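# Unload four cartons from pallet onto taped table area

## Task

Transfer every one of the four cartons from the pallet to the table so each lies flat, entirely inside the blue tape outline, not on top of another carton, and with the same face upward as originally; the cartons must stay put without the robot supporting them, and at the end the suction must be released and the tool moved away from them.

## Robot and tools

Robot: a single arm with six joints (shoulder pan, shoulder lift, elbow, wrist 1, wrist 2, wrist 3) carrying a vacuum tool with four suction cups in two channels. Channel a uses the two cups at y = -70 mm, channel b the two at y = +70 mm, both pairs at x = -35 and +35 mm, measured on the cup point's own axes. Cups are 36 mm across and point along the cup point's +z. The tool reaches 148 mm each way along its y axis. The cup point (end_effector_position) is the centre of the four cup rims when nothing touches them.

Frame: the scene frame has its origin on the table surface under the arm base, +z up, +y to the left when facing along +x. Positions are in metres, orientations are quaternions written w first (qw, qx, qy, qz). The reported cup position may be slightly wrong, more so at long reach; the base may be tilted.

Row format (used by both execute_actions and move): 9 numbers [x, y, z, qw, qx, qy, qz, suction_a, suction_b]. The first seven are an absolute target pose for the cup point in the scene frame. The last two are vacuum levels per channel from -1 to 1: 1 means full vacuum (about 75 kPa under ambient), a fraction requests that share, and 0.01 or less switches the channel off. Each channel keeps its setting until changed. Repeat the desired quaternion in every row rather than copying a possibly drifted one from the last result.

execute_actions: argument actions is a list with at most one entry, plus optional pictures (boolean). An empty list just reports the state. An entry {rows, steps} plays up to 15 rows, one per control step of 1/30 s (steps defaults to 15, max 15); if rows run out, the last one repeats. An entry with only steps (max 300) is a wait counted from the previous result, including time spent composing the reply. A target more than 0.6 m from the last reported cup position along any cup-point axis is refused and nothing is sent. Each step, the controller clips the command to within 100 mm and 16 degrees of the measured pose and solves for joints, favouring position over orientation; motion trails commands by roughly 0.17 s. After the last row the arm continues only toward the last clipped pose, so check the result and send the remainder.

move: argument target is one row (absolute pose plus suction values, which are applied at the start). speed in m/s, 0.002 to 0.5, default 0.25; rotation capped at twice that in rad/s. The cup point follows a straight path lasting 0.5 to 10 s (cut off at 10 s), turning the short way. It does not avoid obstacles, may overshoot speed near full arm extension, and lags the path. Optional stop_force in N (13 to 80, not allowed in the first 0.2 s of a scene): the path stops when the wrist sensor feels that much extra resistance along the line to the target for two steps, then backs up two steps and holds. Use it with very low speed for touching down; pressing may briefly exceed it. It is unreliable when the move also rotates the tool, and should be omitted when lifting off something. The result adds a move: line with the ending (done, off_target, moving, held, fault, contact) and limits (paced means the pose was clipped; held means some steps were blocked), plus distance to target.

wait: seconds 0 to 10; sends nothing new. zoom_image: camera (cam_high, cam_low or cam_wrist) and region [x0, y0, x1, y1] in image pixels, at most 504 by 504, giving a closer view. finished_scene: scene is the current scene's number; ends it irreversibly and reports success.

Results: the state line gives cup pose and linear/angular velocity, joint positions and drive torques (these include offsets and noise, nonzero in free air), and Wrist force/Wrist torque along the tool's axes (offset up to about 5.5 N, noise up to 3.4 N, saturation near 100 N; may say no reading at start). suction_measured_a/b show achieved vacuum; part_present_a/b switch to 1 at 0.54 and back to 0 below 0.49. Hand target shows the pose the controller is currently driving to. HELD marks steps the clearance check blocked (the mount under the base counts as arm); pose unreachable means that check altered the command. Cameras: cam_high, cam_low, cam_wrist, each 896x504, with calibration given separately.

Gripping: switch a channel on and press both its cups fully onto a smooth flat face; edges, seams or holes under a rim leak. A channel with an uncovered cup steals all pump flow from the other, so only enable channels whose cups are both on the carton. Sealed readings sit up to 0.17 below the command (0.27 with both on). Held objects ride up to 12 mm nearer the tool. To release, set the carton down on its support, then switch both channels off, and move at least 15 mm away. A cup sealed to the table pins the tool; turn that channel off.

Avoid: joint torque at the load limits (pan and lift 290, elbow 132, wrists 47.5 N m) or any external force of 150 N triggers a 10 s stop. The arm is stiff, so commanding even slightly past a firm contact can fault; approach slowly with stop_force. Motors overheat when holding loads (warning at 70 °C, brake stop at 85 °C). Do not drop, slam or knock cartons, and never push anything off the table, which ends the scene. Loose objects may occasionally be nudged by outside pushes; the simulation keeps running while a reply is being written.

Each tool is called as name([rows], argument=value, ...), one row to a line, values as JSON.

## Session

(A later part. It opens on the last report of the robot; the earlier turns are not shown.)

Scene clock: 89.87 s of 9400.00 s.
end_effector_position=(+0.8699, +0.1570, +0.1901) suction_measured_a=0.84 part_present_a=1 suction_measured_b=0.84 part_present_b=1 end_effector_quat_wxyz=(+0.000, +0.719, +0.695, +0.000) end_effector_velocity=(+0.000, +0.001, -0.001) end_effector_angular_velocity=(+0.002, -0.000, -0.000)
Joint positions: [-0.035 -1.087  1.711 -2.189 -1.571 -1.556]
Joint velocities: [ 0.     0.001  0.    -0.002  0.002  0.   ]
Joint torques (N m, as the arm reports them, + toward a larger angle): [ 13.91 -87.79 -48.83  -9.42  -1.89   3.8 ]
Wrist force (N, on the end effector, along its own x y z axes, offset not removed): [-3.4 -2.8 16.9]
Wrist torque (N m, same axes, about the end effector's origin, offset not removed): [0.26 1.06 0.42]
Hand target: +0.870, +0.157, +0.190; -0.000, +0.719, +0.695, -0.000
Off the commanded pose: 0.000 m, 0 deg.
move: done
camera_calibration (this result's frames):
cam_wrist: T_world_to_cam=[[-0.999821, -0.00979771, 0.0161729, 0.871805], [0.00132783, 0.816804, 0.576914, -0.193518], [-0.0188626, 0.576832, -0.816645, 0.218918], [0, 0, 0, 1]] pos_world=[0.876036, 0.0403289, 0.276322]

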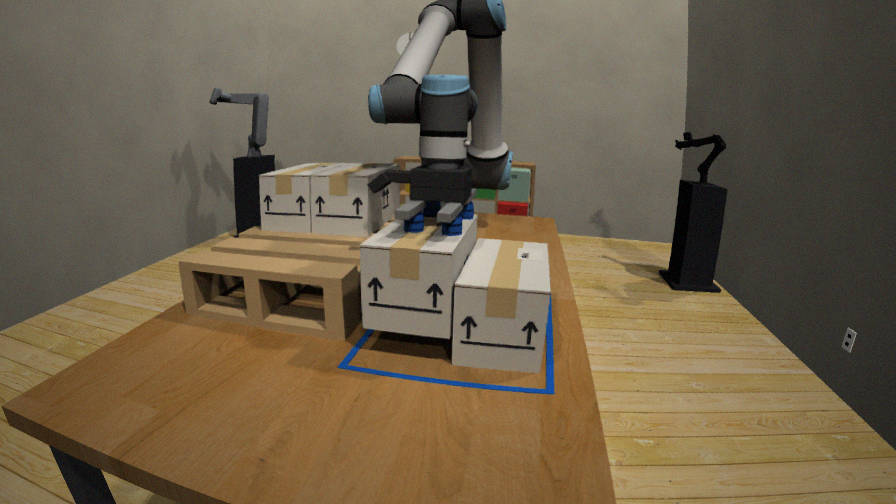

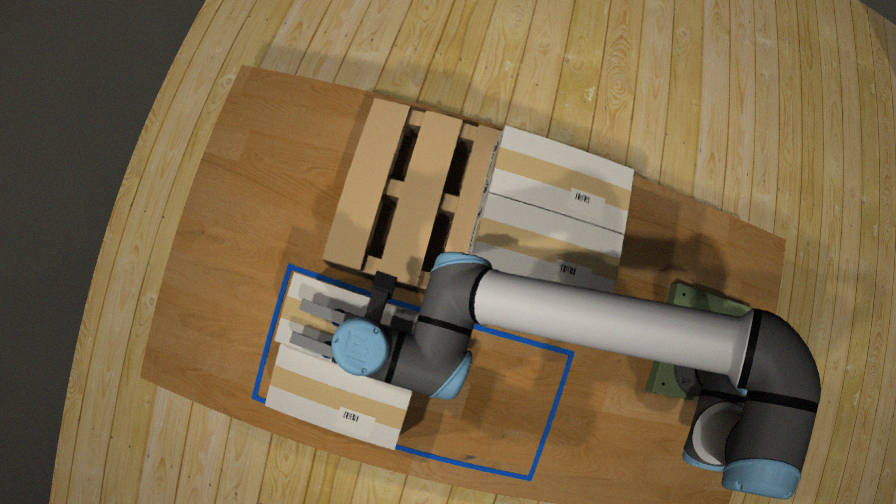

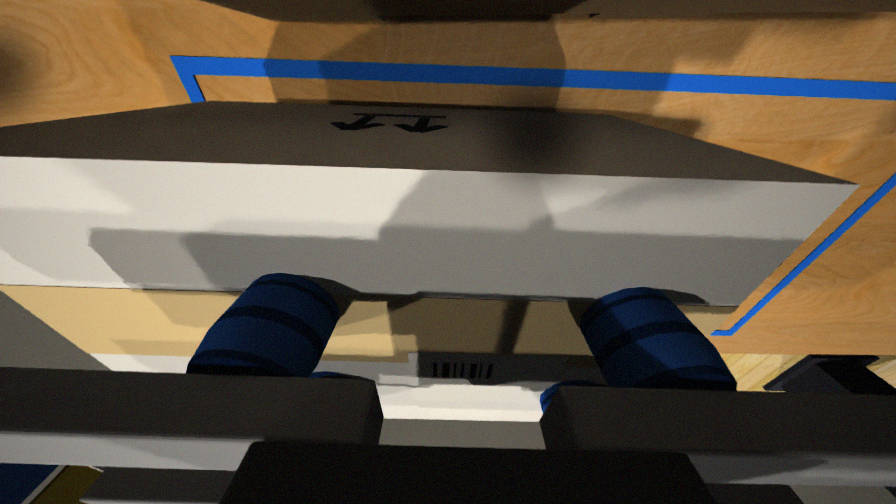

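move(target=[0.870,0.157,0.15,0,0.7193,0.6947,0,1,1], speed=0.05)

move(target=[0.870,0.157,0.125,0,0.7193,0.6947,0,1,1], speed=0.012, stop_force=15)

Scene clock: 94.50 s of 9400.00 s.
end_effector_position=(+0.8700, +0.1570, +0.1501) suction_measured_a=0.84 part_present_a=1 suction_measured_b=0.84 part_present_b=1 end_effector_quat_wxyz=(+0.000, +0.719, +0.695, +0.000) end_effector_velocity=(+0.000, +0.000, -0.001) end_effector_angular_velocity=(+0.001, -0.000, +0.001)
Joint positions: [-0.035 -1.047  1.733 -2.251 -1.571 -1.556]
Joint velocities: [ 0.     0.001  0.    -0.002  0.001 -0.001]
Joint torques (N m, as the arm reports them, + toward a larger angle): [ 14.01 -92.94 -46.17 -10.12   0.49   3.76]
Wrist force (N, on the end effector, along its own x y z axes, offset not removed): [-4.4 -5.2 20.1]
Wrist torque (N m, same axes, about the end effector's origin, offset not removed): [-0.23 1.10 0.43]
Hand target: +0.870, +0.157, +0.150; -0.000, +0.719, +0.695, -0.000
Off the commanded pose: 0.000 m, 0 deg.
move: done
camera_calibration (this result's frames):
cam_wrist: T_world_to_cam=[[-0.999821, -0.00979661, 0.0161853, 0.872501], [0.00133584, 0.816804, 0.576914, -0.170431], [-0.018872, 0.576833, -0.816644, 0.186245], [0, 0, 0, 1]] pos_world=[0.876087, 0.0403239, 0.236299]

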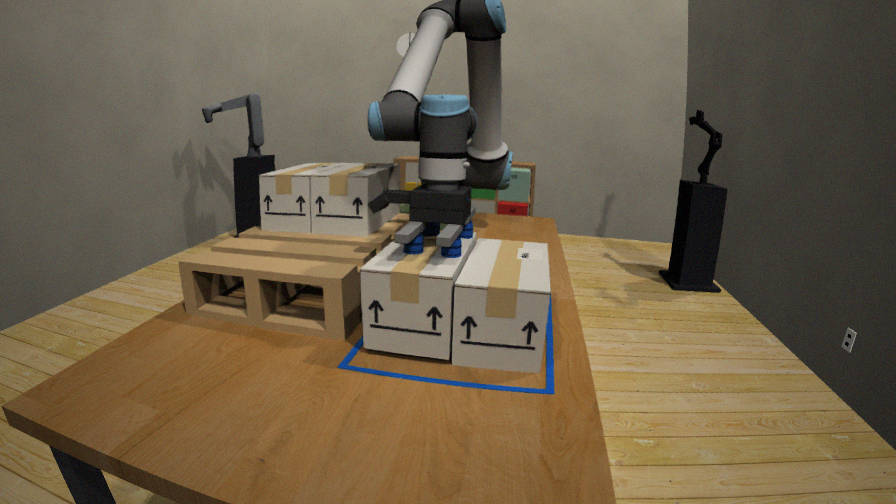

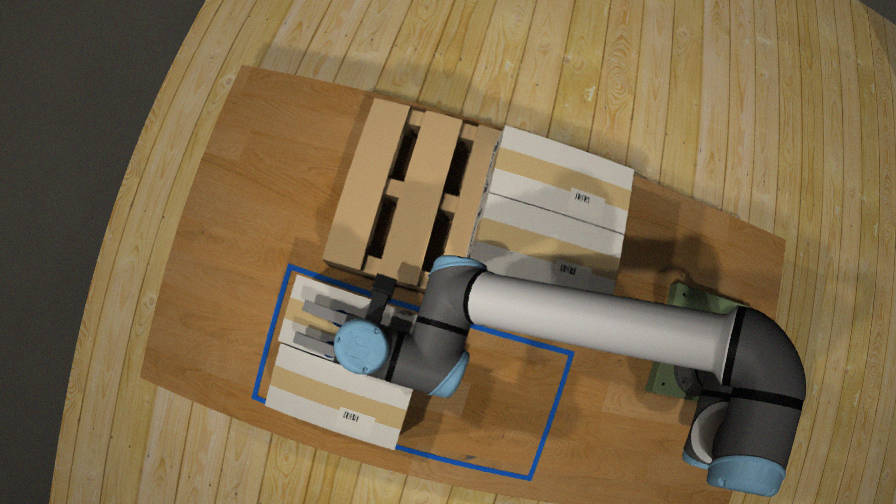

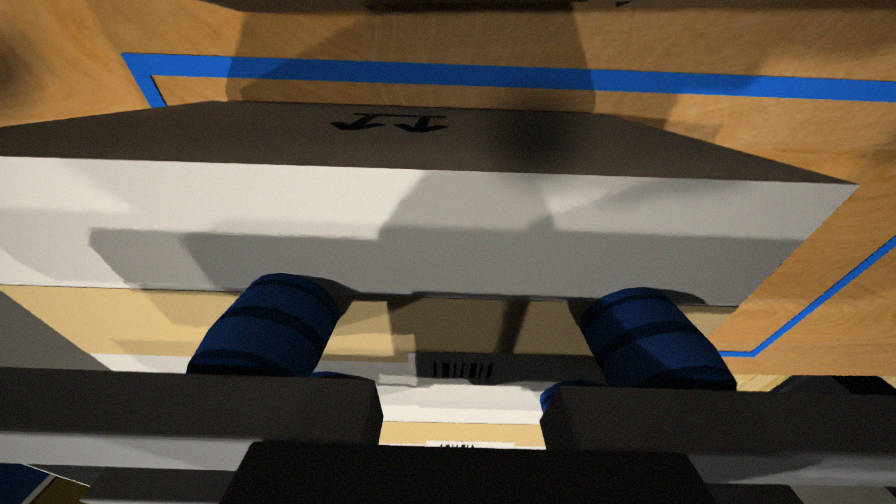

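Scene clock: 95.97 s of 9400.00 s.
end_effector_position=(+0.8700, +0.1570, +0.1368) suction_measured_a=0.84 part_present_a=1 suction_measured_b=0.84 part_present_b=1 end_effector_quat_wxyz=(+0.000, +0.719, +0.695, +0.000) end_effector_velocity=(-0.002, +0.000, +0.001) end_effector_angular_velocity=(+0.000, +0.005, +0.000)
Joint positions: [-0.035 -1.033  1.739 -2.271 -1.571 -1.556]
Joint velocities: [ 0.    -0.002 -0.     0.007  0.    -0.   ]
Joint torques (N m, as the arm reports them, + toward a larger angle): [  11.89 -101.92  -45.64    1.      0.61    3.62]
Wrist force (N, on the end effector, along its own x y z axes, offset not removed): [-2.2 -1.1 1.6]
Wrist torque (N m, same axes, about the end effector's origin, offset not removed): [-3.52 1.14 0.10]
Hand target: +0.870, +0.157, +0.137; +0.000, +0.719, +0.695, +0.000
Off the commanded pose: 0.012 m, 0 deg.
move: contact
camera_calibration (this result's frames):
cam_wrist: T_world_to_cam=[[-0.999822, -0.00979607, 0.0161256, 0.872731], [0.00130185, 0.816804, 0.576913, -0.162733], [-0.018823, 0.576832, -0.816646, 0.175333], [0, 0, 0, 1]] pos_world=[0.876088, 0.0403328, 0.222995]

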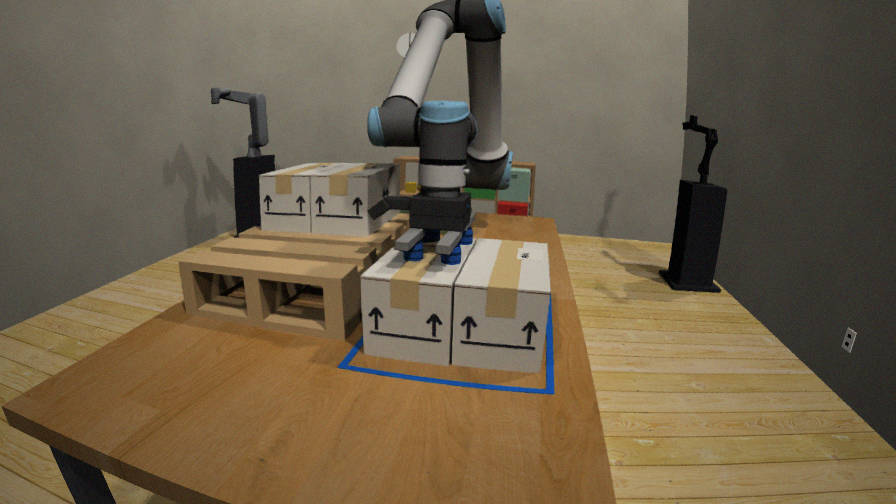

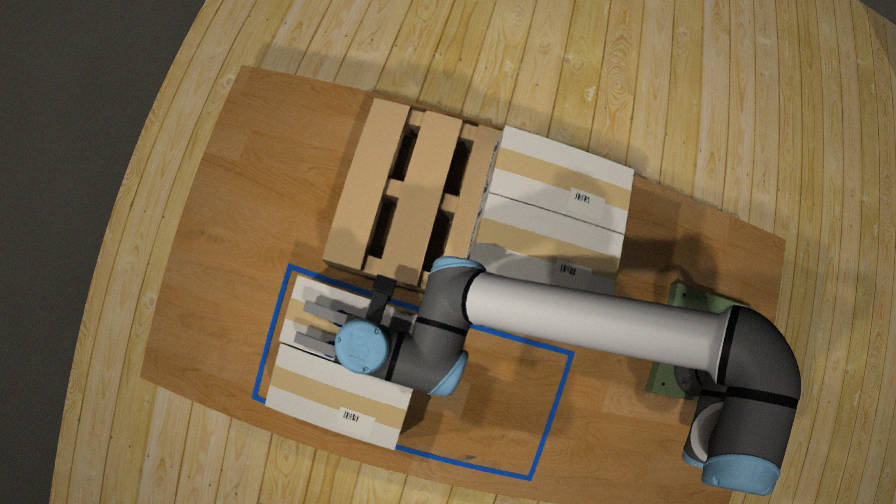

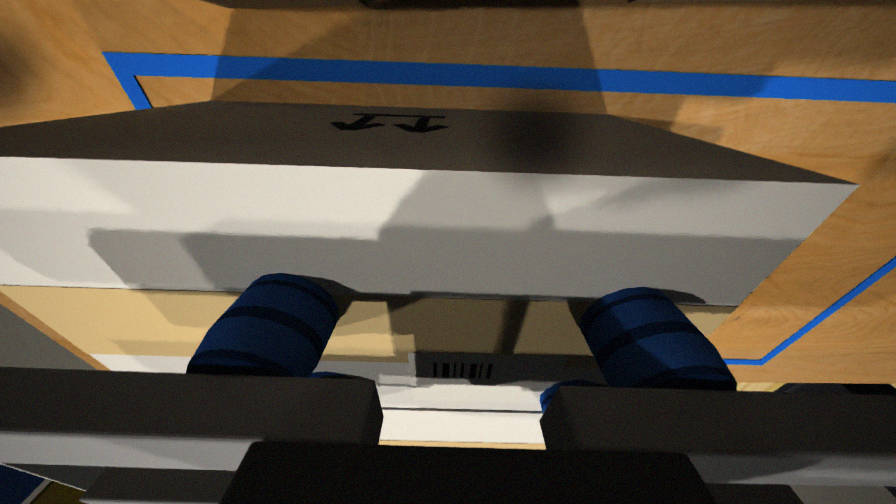

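execute_actions([
  {"rows":[[0.870,0.157,0.139,0,0.7193,0.6947,0,0,0]],"steps":10},
], pictures=false)

move(target=[0.870,0.157,0.31,0,0.7071,0.7071,0,0,0], speed=0.2)

move(target=[0.536,-0.104,0.31,0,0.7071,0.7071,0,0,0], speed=0.35)

move(target=[0.536,-0.104,0.285,0,0.7071,0.7071,0,0,0], speed=0.08)

Scene clock: 101.70 s of 9400.00 s.
end_effector_position=(+0.8702, +0.1570, +0.1394) suction_measured_a=0.00 part_present_a=0 suction_measured_b=0.00 part_present_b=0 end_effector_quat_wxyz=(+0.000, +0.719, +0.695, +0.000) end_effector_velocity=(-0.001, +0.000, -0.001) end_effector_angular_velocity=(+0.001, +0.002, +0.000)
Joint positions: [-0.035 -1.035  1.738 -2.268 -1.571 -1.556]
Joint velocities: [-0.    -0.     0.001  0.002  0.001 -0.   ]
Joint torques (N m, as the arm reports them, + toward a larger angle): [-19.22 -61.14 -21.33   1.18   0.75  -0.68]
Wrist force (N, on the end effector, along its own x y z axes, offset not removed): [-4.4 -9.8 -44.7]
Wrist torque (N m, same axes, about the end effector's origin, offset not removed): [-0.42 0.77 0.43]
Hand target: +0.870, +0.157, +0.139; +0.000, +0.719, +0.695, +0.000
Off the commanded pose: 0.000 m, 0 deg.
Steps of this call (steps 1 to 162: nothing new was sent; steps 163 to 172: all 10 steps of this action). Readings (end_effector_position | what the end effector reports):
163: (+0.8700, +0.1570, +0.1373) | suction_measured_a=0.43 part_present_a=0 suction_measured_b=0.43 part_present_b=0
164: (+0.8701, +0.1570, +0.1377) | suction_measured_a=0.09 part_present_a=0 suction_measured_b=0.09 part_present_b=0
166: (+0.8704, +0.1570, +0.1389) | suction_measured_a=0.00 part_present_a=0 suction_measured_b=0.00 part_present_b=0
170: (+0.8702, +0.1570, +0.1394) | suction_measured_a=0.00 part_present_a=0 suction_measured_b=0.00 part_present_b=0
172: the state above

Scene clock: 103.30 s of 9400.00 s.
end_effector_position=(+0.8701, +0.1570, +0.3098) suction_measured_a=0.00 part_present_a=0 suction_measured_b=0.00 part_present_b=0 end_effector_quat_wxyz=(-0.000, +0.707, +0.707, -0.000) end_effector_velocity=(+0.000, -0.000, +0.002) end_effector_angular_velocity=(-0.000, +0.000, -0.001)
Joint positions: [-0.035 -1.184  1.617 -1.997 -1.571 -1.591]
Joint velocities: [-0.    -0.001 -0.002  0.003 -0.     0.001]
Joint torques (N m, as the arm reports them, + toward a larger angle): [ -6.19 -97.78 -56.44  -3.05   2.22  -3.19]
Wrist force (N, on the end effector, along its own x y z axes, offset not removed): [-3.7 -4.9 -4.6]
Wrist torque (N m, same axes, about the end effector's origin, offset not removed): [-0.50 0.57 0.27]
Hand target: +0.870, +0.157, +0.310; +0.000, +0.707, +0.707, +0.000
Off the commanded pose: 0.000 m, 0 deg.
move: done
camera_calibration (this result's frames):
cam_wrist: T_world_to_cam=[[-0.998873, -0.0445984, 0.016235, 0.874663], [-0.0270724, 0.816355, 0.576916, -0.237799], [-0.038983, 0.575826, -0.816642, 0.334268], [0, 0, 0, 1]] pos_world=[0.88027, 0.040656, 0.395967]

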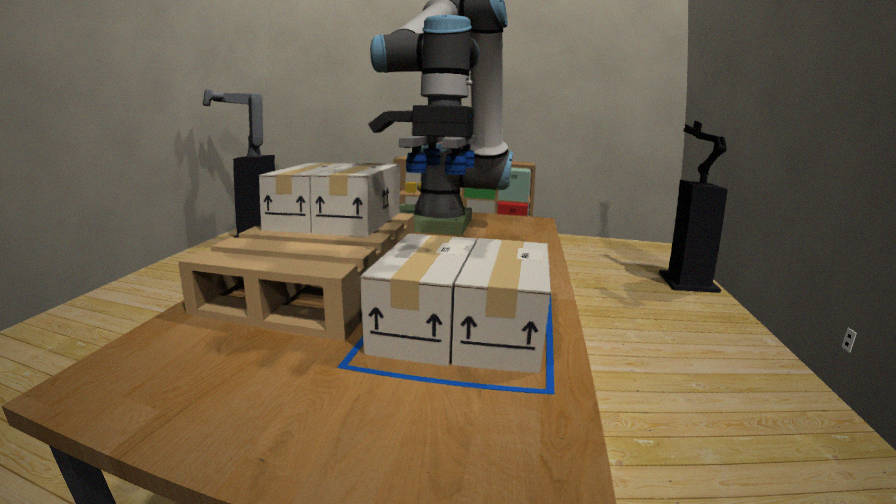

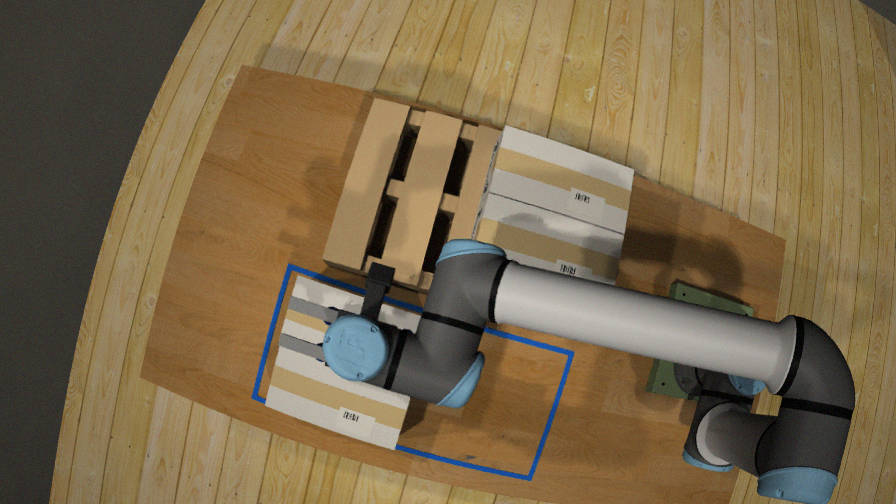

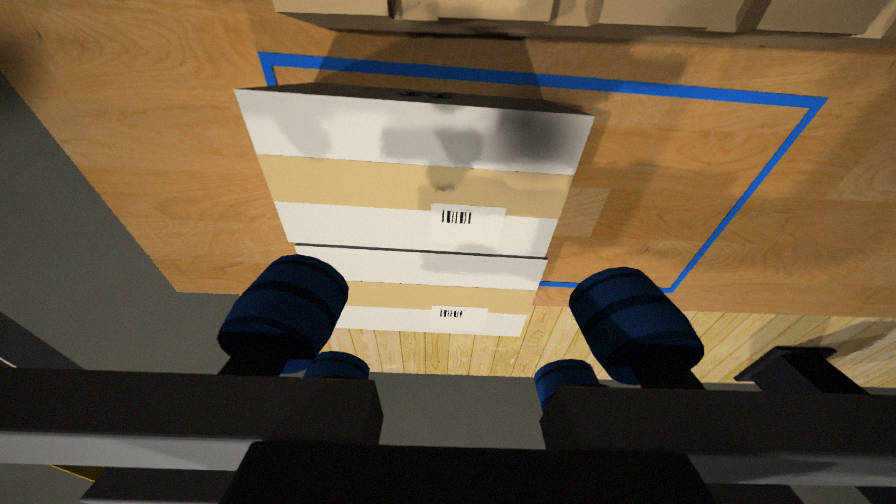

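Scene clock: 105.13 s of 9400.00 s.
end_effector_position=(+0.5357, -0.1033, +0.3101) suction_measured_a=0.00 part_present_a=0 suction_measured_b=0.00 part_present_b=0 end_effector_quat_wxyz=(+0.000, +0.707, +0.707, +0.000) end_effector_velocity=(-0.002, -0.001, -0.000) end_effector_angular_velocity=(+0.000, +0.001, -0.000)
Joint positions: [-0.528 -1.737  2.237 -2.066 -1.573 -2.084]
Joint velocities: [-0.003 -0.002  0.002  0.001 -0.    -0.003]
Joint torques (N m, as the arm reports them, + toward a larger angle): [-17.4  -47.29 -40.9   -2.77   4.22  -3.19]
Wrist force (N, on the end effector, along its own x y z axes, offset not removed): [-3.8 1.8 -6.9]
Wrist torque (N m, same axes, about the end effector's origin, offset not removed): [0.57 0.73 0.34]
Hand target: +0.536, -0.103, +0.310; +0.000, +0.707, +0.707, +0.000
Off the commanded pose: 0.001 m, 0 deg.
move: done
camera_calibration (this result's frames):
cam_wrist: T_world_to_cam=[[-0.99888, -0.0445548, 0.0159416, 0.529151], [-0.0271991, 0.81625, 0.577058, -0.0344766], [-0.0387231, 0.575978, -0.816547, 0.471276], [0, 0, 0, 1]] pos_world=[0.545869, -0.219727, 0.396279]

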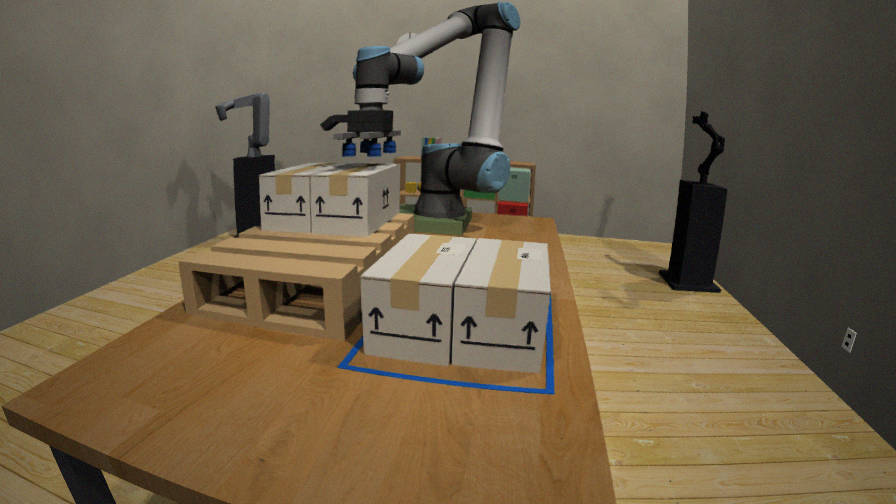

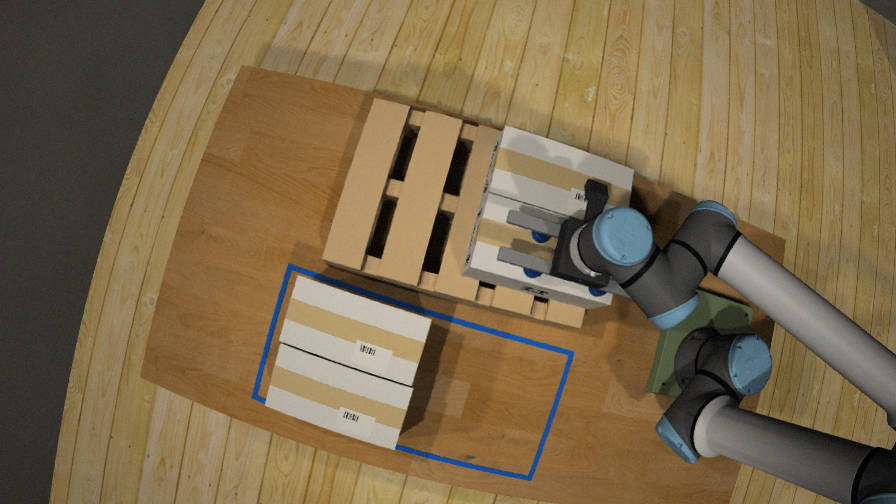

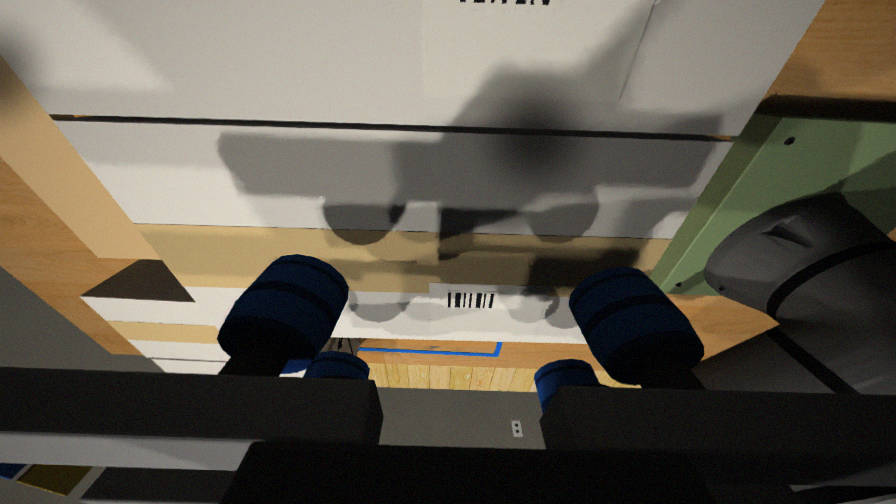

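Scene clock: 105.97 s of 9400.00 s.
end_effector_position=(+0.5360, -0.1040, +0.2851) suction_measured_a=0.00 part_present_a=0 suction_measured_b=0.00 part_present_b=0 end_effector_quat_wxyz=(-0.000, +0.707, +0.707, +0.000) end_effector_velocity=(-0.000, +0.000, -0.001) end_effector_angular_velocity=(+0.001, +0.001, -0.002)
Joint positions: [-0.529 -1.71   2.266 -2.121 -1.573 -2.085]
Joint velocities: [ 0.     0.001  0.001 -0.002  0.     0.002]
Joint torques (N m, as the arm reports them, + toward a larger angle): [-19.74 -19.27 -40.04  -6.92  -4.39  -3.12]
Wrist force (N, on the end effector, along its own x y z axes, offset not removed): [-3.8 -6.6 -4.8]
Wrist torque (N m, same axes, about the end effector's origin, offset not removed): [-0.64 0.69 0.27]
Hand target: +0.536, -0.104, +0.285; -0.000, +0.707, +0.707, +0.000
Off the commanded pose: 0.000 m, 0 deg.
move: done
camera_calibration (this result's frames):
cam_wrist: T_world_to_cam=[[-0.998876, -0.0445707, 0.016155, 0.529712], [-0.0270939, 0.816325, 0.576957, -0.0195308], [-0.0389031, 0.575871, -0.816615, 0.451353], [0, 0, 0, 1]] pos_world=[0.546146, -0.220368, 0.371292]

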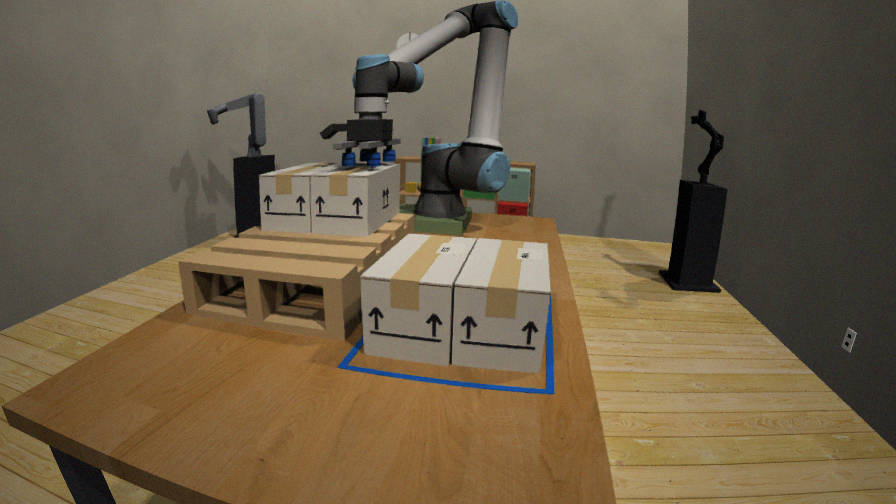

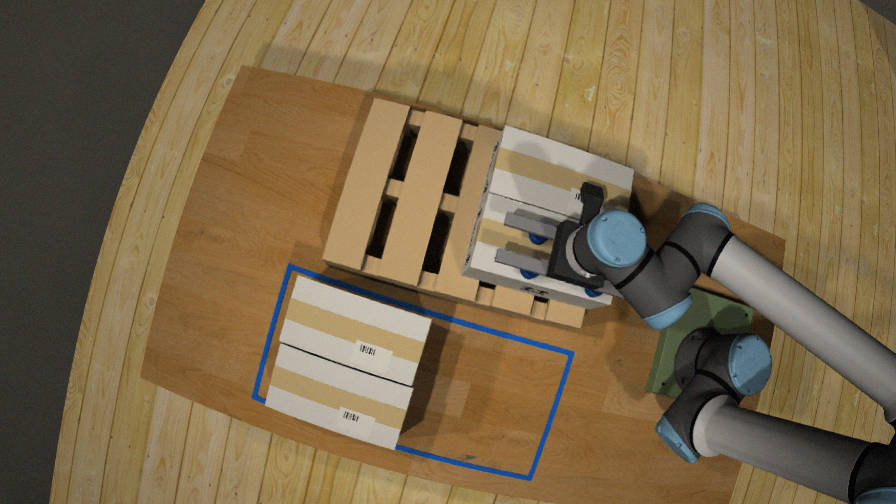

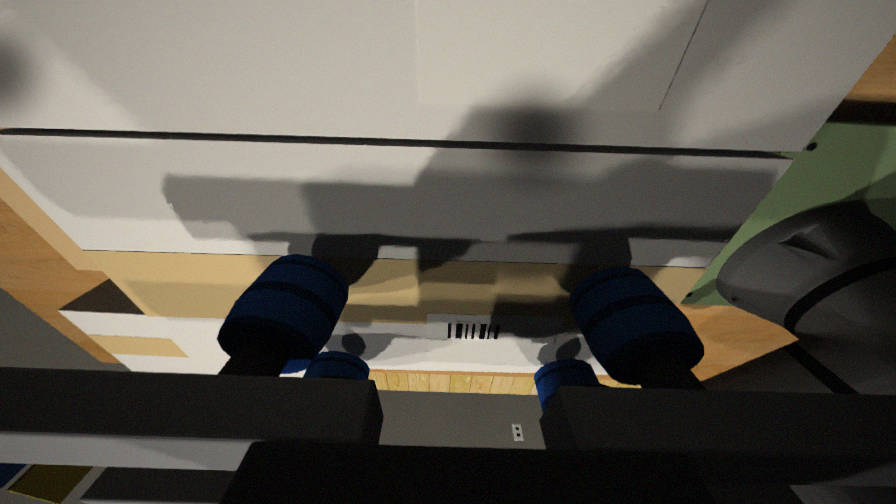

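move(target=[0.536,-0.104,0.255,0,0.7071,0.7071,0,1,1], speed=0.015, stop_force=20)

move(target=[0.536,-0.104,0.31,0,0.7071,0.7071,0,1,1], speed=0.08)

move(target=[0.555,0.322,0.31,0,0.7193,0.6947,0,1,1], speed=0.2)

move(target=[0.555,0.322,0.155,0,0.7193,0.6947,0,1,1], speed=0.1)

Scene clock: 114.00 s of 9400.00 s.
end_effector_position=(+0.5361, -0.1041, +0.2600) suction_measured_a=0.83 part_present_a=1 suction_measured_b=0.83 part_present_b=1 end_effector_quat_wxyz=(+0.000, +0.707, +0.707, +0.000) end_effector_velocity=(-0.002, +0.001, +0.001) end_effector_angular_velocity=(+0.003, +0.006, +0.000)
Joint positions: [-0.529 -1.68   2.294 -2.18  -1.573 -2.085]
Joint velocities: [-0.    -0.002 -0.001  0.01  -0.    -0.   ]
Joint torques (N m, as the arm reports them, + toward a larger angle): [-20.23 -39.41 -26.57   4.38  -1.29  -2.93]
Wrist force (N, on the end effector, along its own x y z axes, offset not removed): [-10.2 14.5 -34.9]
Wrist torque (N m, same axes, about the end effector's origin, offset not removed): [1.18 1.85 0.30]
Hand target: +0.536, -0.104, +0.260; +0.000, +0.707, +0.707, +0.000
Off the commanded pose: 0.005 m, 0 deg.
After step 90, 2.97 s passed at rest.
move: contact
camera_calibration (this result's frames):
cam_wrist: T_world_to_cam=[[-0.998882, -0.0445712, 0.0157489, 0.530381], [-0.0273433, 0.81654, 0.576641, -0.00467798], [-0.0385612, 0.575566, -0.816846, 0.43074], [0, 0, 0, 1]] pos_world=[0.54627, -0.22046, 0.346193]

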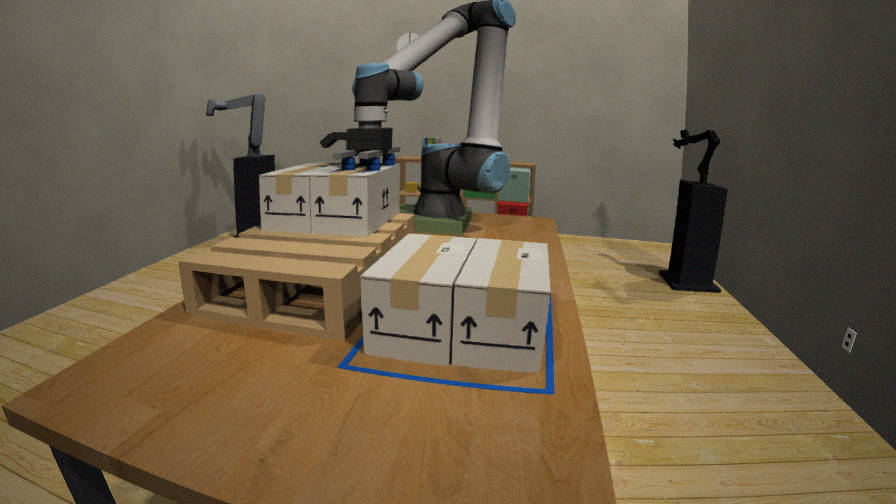

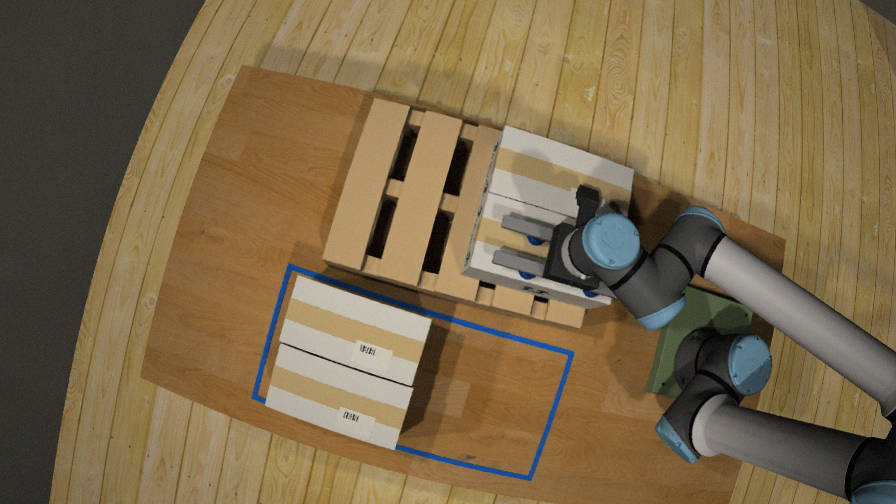

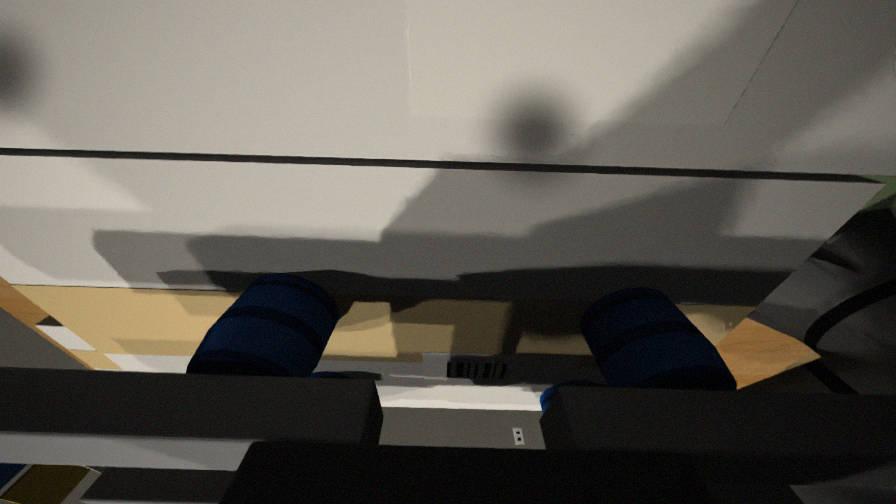

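Scene clock: 115.03 s of 9400.00 s.
end_effector_position=(+0.5360, -0.1040, +0.3099) suction_measured_a=0.84 part_present_a=1 suction_measured_b=0.84 part_present_b=1 end_effector_quat_wxyz=(-0.000, +0.707, +0.707, -0.000) end_effector_velocity=(+0.000, +0.000, +0.001) end_effector_angular_velocity=(+0.001, -0.001, -0.001)
Joint positions: [-0.529 -1.736  2.237 -2.066 -1.573 -2.085]
Joint velocities: [ 0.    -0.001 -0.001  0.002  0.002  0.001]
Joint torques (N m, as the arm reports them, + toward a larger angle): [  5.01 -58.67 -67.65  -5.2    1.72   3.05]
Wrist force (N, on the end effector, along its own x y z axes, offset not removed): [-1.0 -4.1 11.0]
Wrist torque (N m, same axes, about the end effector's origin, offset not removed): [-0.30 0.87 0.36]
Hand target: +0.536, -0.104, +0.310; +0.000, +0.707, +0.707, -0.000
Off the commanded pose: 0.000 m, 0 deg.
move: done
camera_calibration (this result's frames):
cam_wrist: T_world_to_cam=[[-0.998874, -0.0445782, 0.0162452, 0.529322], [-0.0270513, 0.816375, 0.576888, -0.0337708], [-0.0389789, 0.575799, -0.816661, 0.471628], [0, 0, 0, 1]] pos_world=[0.546196, -0.220397, 0.396043]

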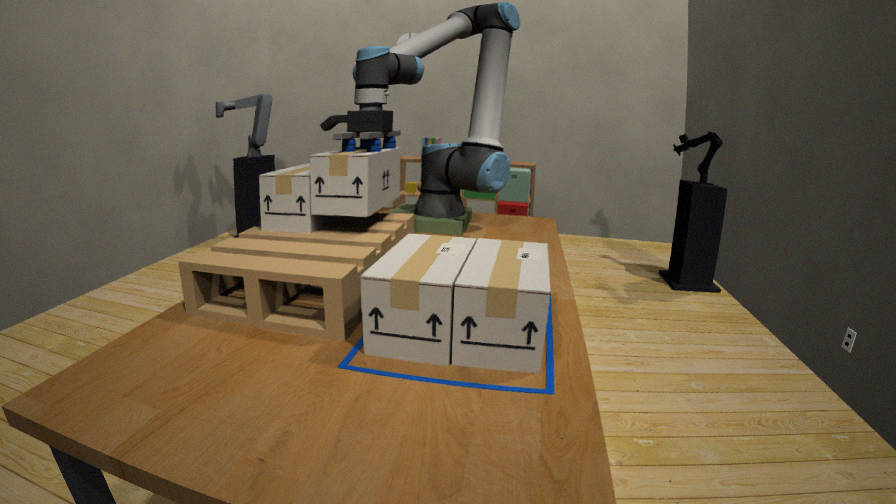

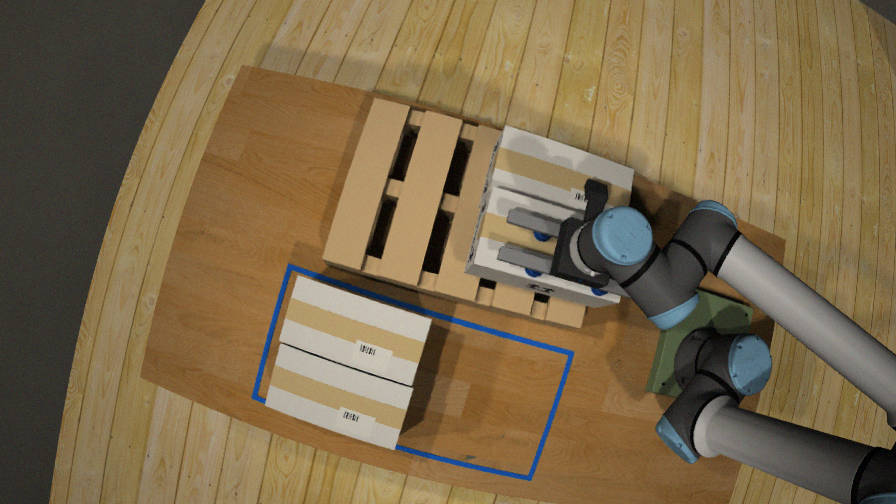

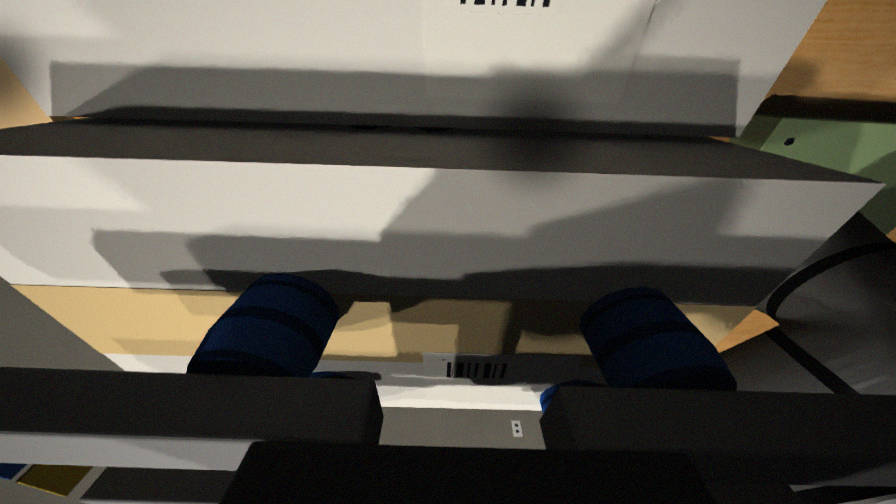

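Scene clock: 117.67 s of 9400.00 s.
end_effector_position=(+0.5556, +0.3218, +0.3100) suction_measured_a=0.84 part_present_a=1 suction_measured_b=0.84 part_present_b=1 end_effector_quat_wxyz=(-0.000, +0.719, +0.695, -0.000) end_effector_velocity=(+0.000, +0.002, -0.000) end_effector_angular_velocity=(+0.001, +0.001, -0.001)
Joint positions: [ 0.233 -1.564  2.081 -2.082 -1.569 -1.287]
Joint velocities: [ 0.003  0.002 -0.002  0.001  0.001  0.004]
Joint torques (N m, as the arm reports them, + toward a larger angle): [ 15.2  -45.61 -66.76  -5.32  -4.67   3.12]
Wrist force (N, on the end effector, along its own x y z axes, offset not removed): [0.2 -9.8 17.4]
Wrist torque (N m, same axes, about the end effector's origin, offset not removed): [-0.99 0.68 0.21]
Hand target: +0.556, +0.322, +0.310; -0.000, +0.719, +0.695, -0.000
Off the commanded pose: 0.001 m, 0 deg.
move: done
camera_calibration (this result's frames):
cam_wrist: T_world_to_cam=[[-0.999814, -0.00981391, 0.0166111, 0.557051], [0.00156228, 0.816959, 0.576694, -0.396914], [-0.0192302, 0.576613, -0.816791, 0.216124], [0, 0, 0, 1]] pos_world=[0.561723, 0.205109, 0.396172]

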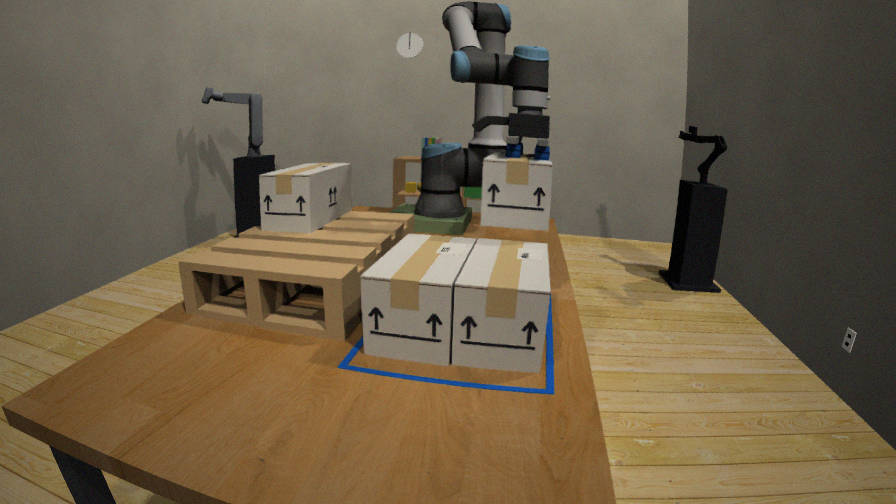

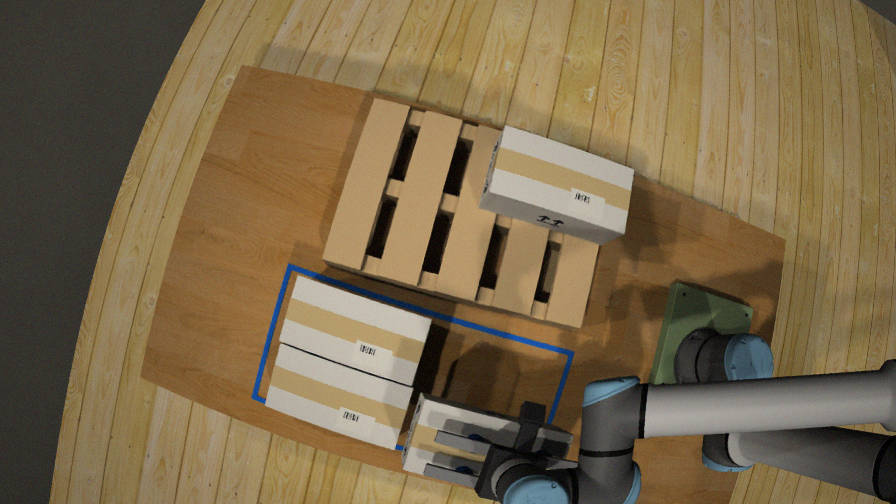

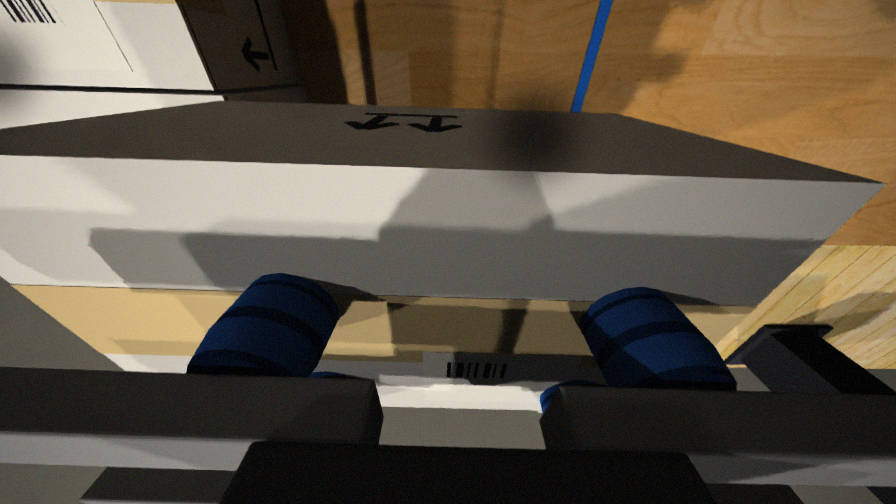

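Scene clock: 119.63 s of 9400.00 s.
end_effector_position=(+0.5549, +0.3220, +0.1552) suction_measured_a=0.84 part_present_a=1 suction_measured_b=0.84 part_present_b=1 end_effector_quat_wxyz=(+0.000, +0.719, +0.695, +0.000) end_effector_velocity=(-0.000, -0.000, -0.002) end_effector_angular_velocity=(-0.000, +0.001, +0.001)
Joint positions: [ 0.234 -1.377  2.217 -2.406 -1.569 -1.286]
Joint velocities: [-0.     0.002  0.001 -0.003  0.    -0.001]
Joint torques (N m, as the arm reports them, + toward a larger angle): [ 15.14 -52.25 -40.02  -9.94   3.63   3.83]
Wrist force (N, on the end effector, along its own x y z axes, offset not removed): [-6.9 -5.2 17.0]
Wrist torque (N m, same axes, about the end effector's origin, offset not removed): [-0.33 1.57 0.37]
Hand target: +0.555, +0.322, +0.155; -0.000, +0.719, +0.695, -0.000
Off the commanded pose: 0.000 m, 0 deg.
move: done
camera_calibration (this result's frames):
cam_wrist: T_world_to_cam=[[-0.999821, -0.00979898, 0.0161864, 0.558998], [0.00133471, 0.816798, 0.576922, -0.307688], [-0.0188742, 0.57684, -0.816639, 0.0892787], [0, 0, 0, 1]] pos_world=[0.560994, 0.205297, 0.241372]

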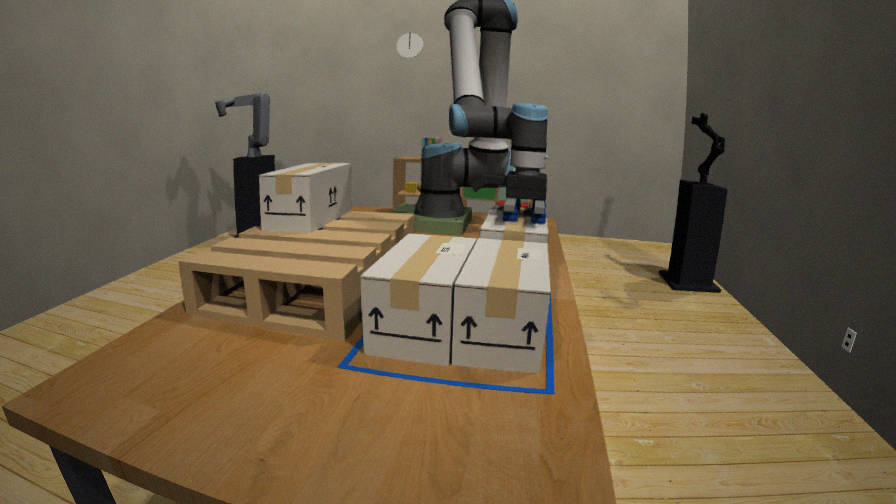

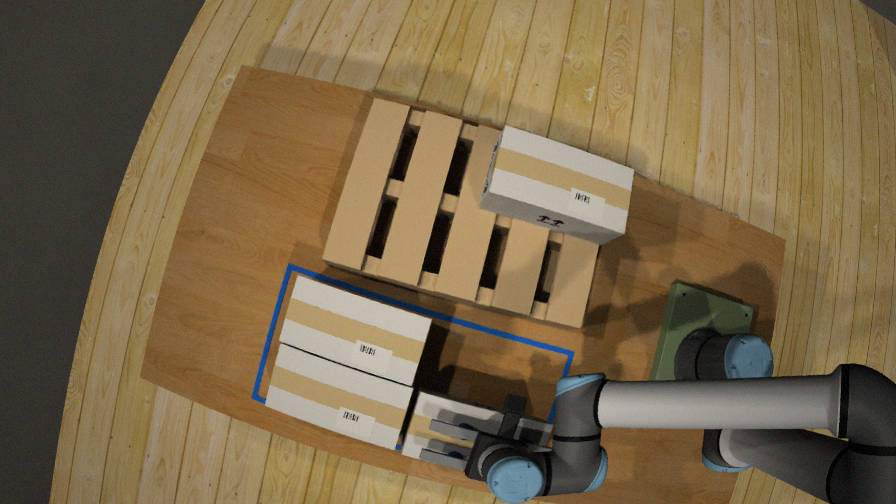

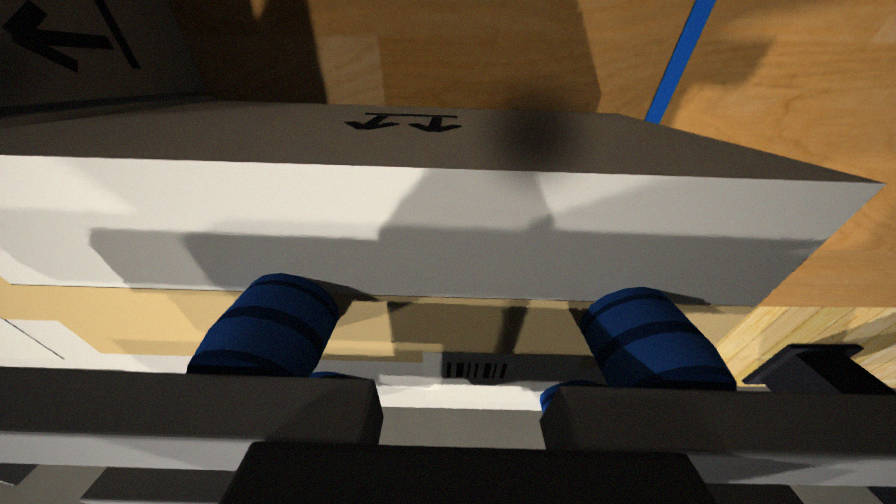

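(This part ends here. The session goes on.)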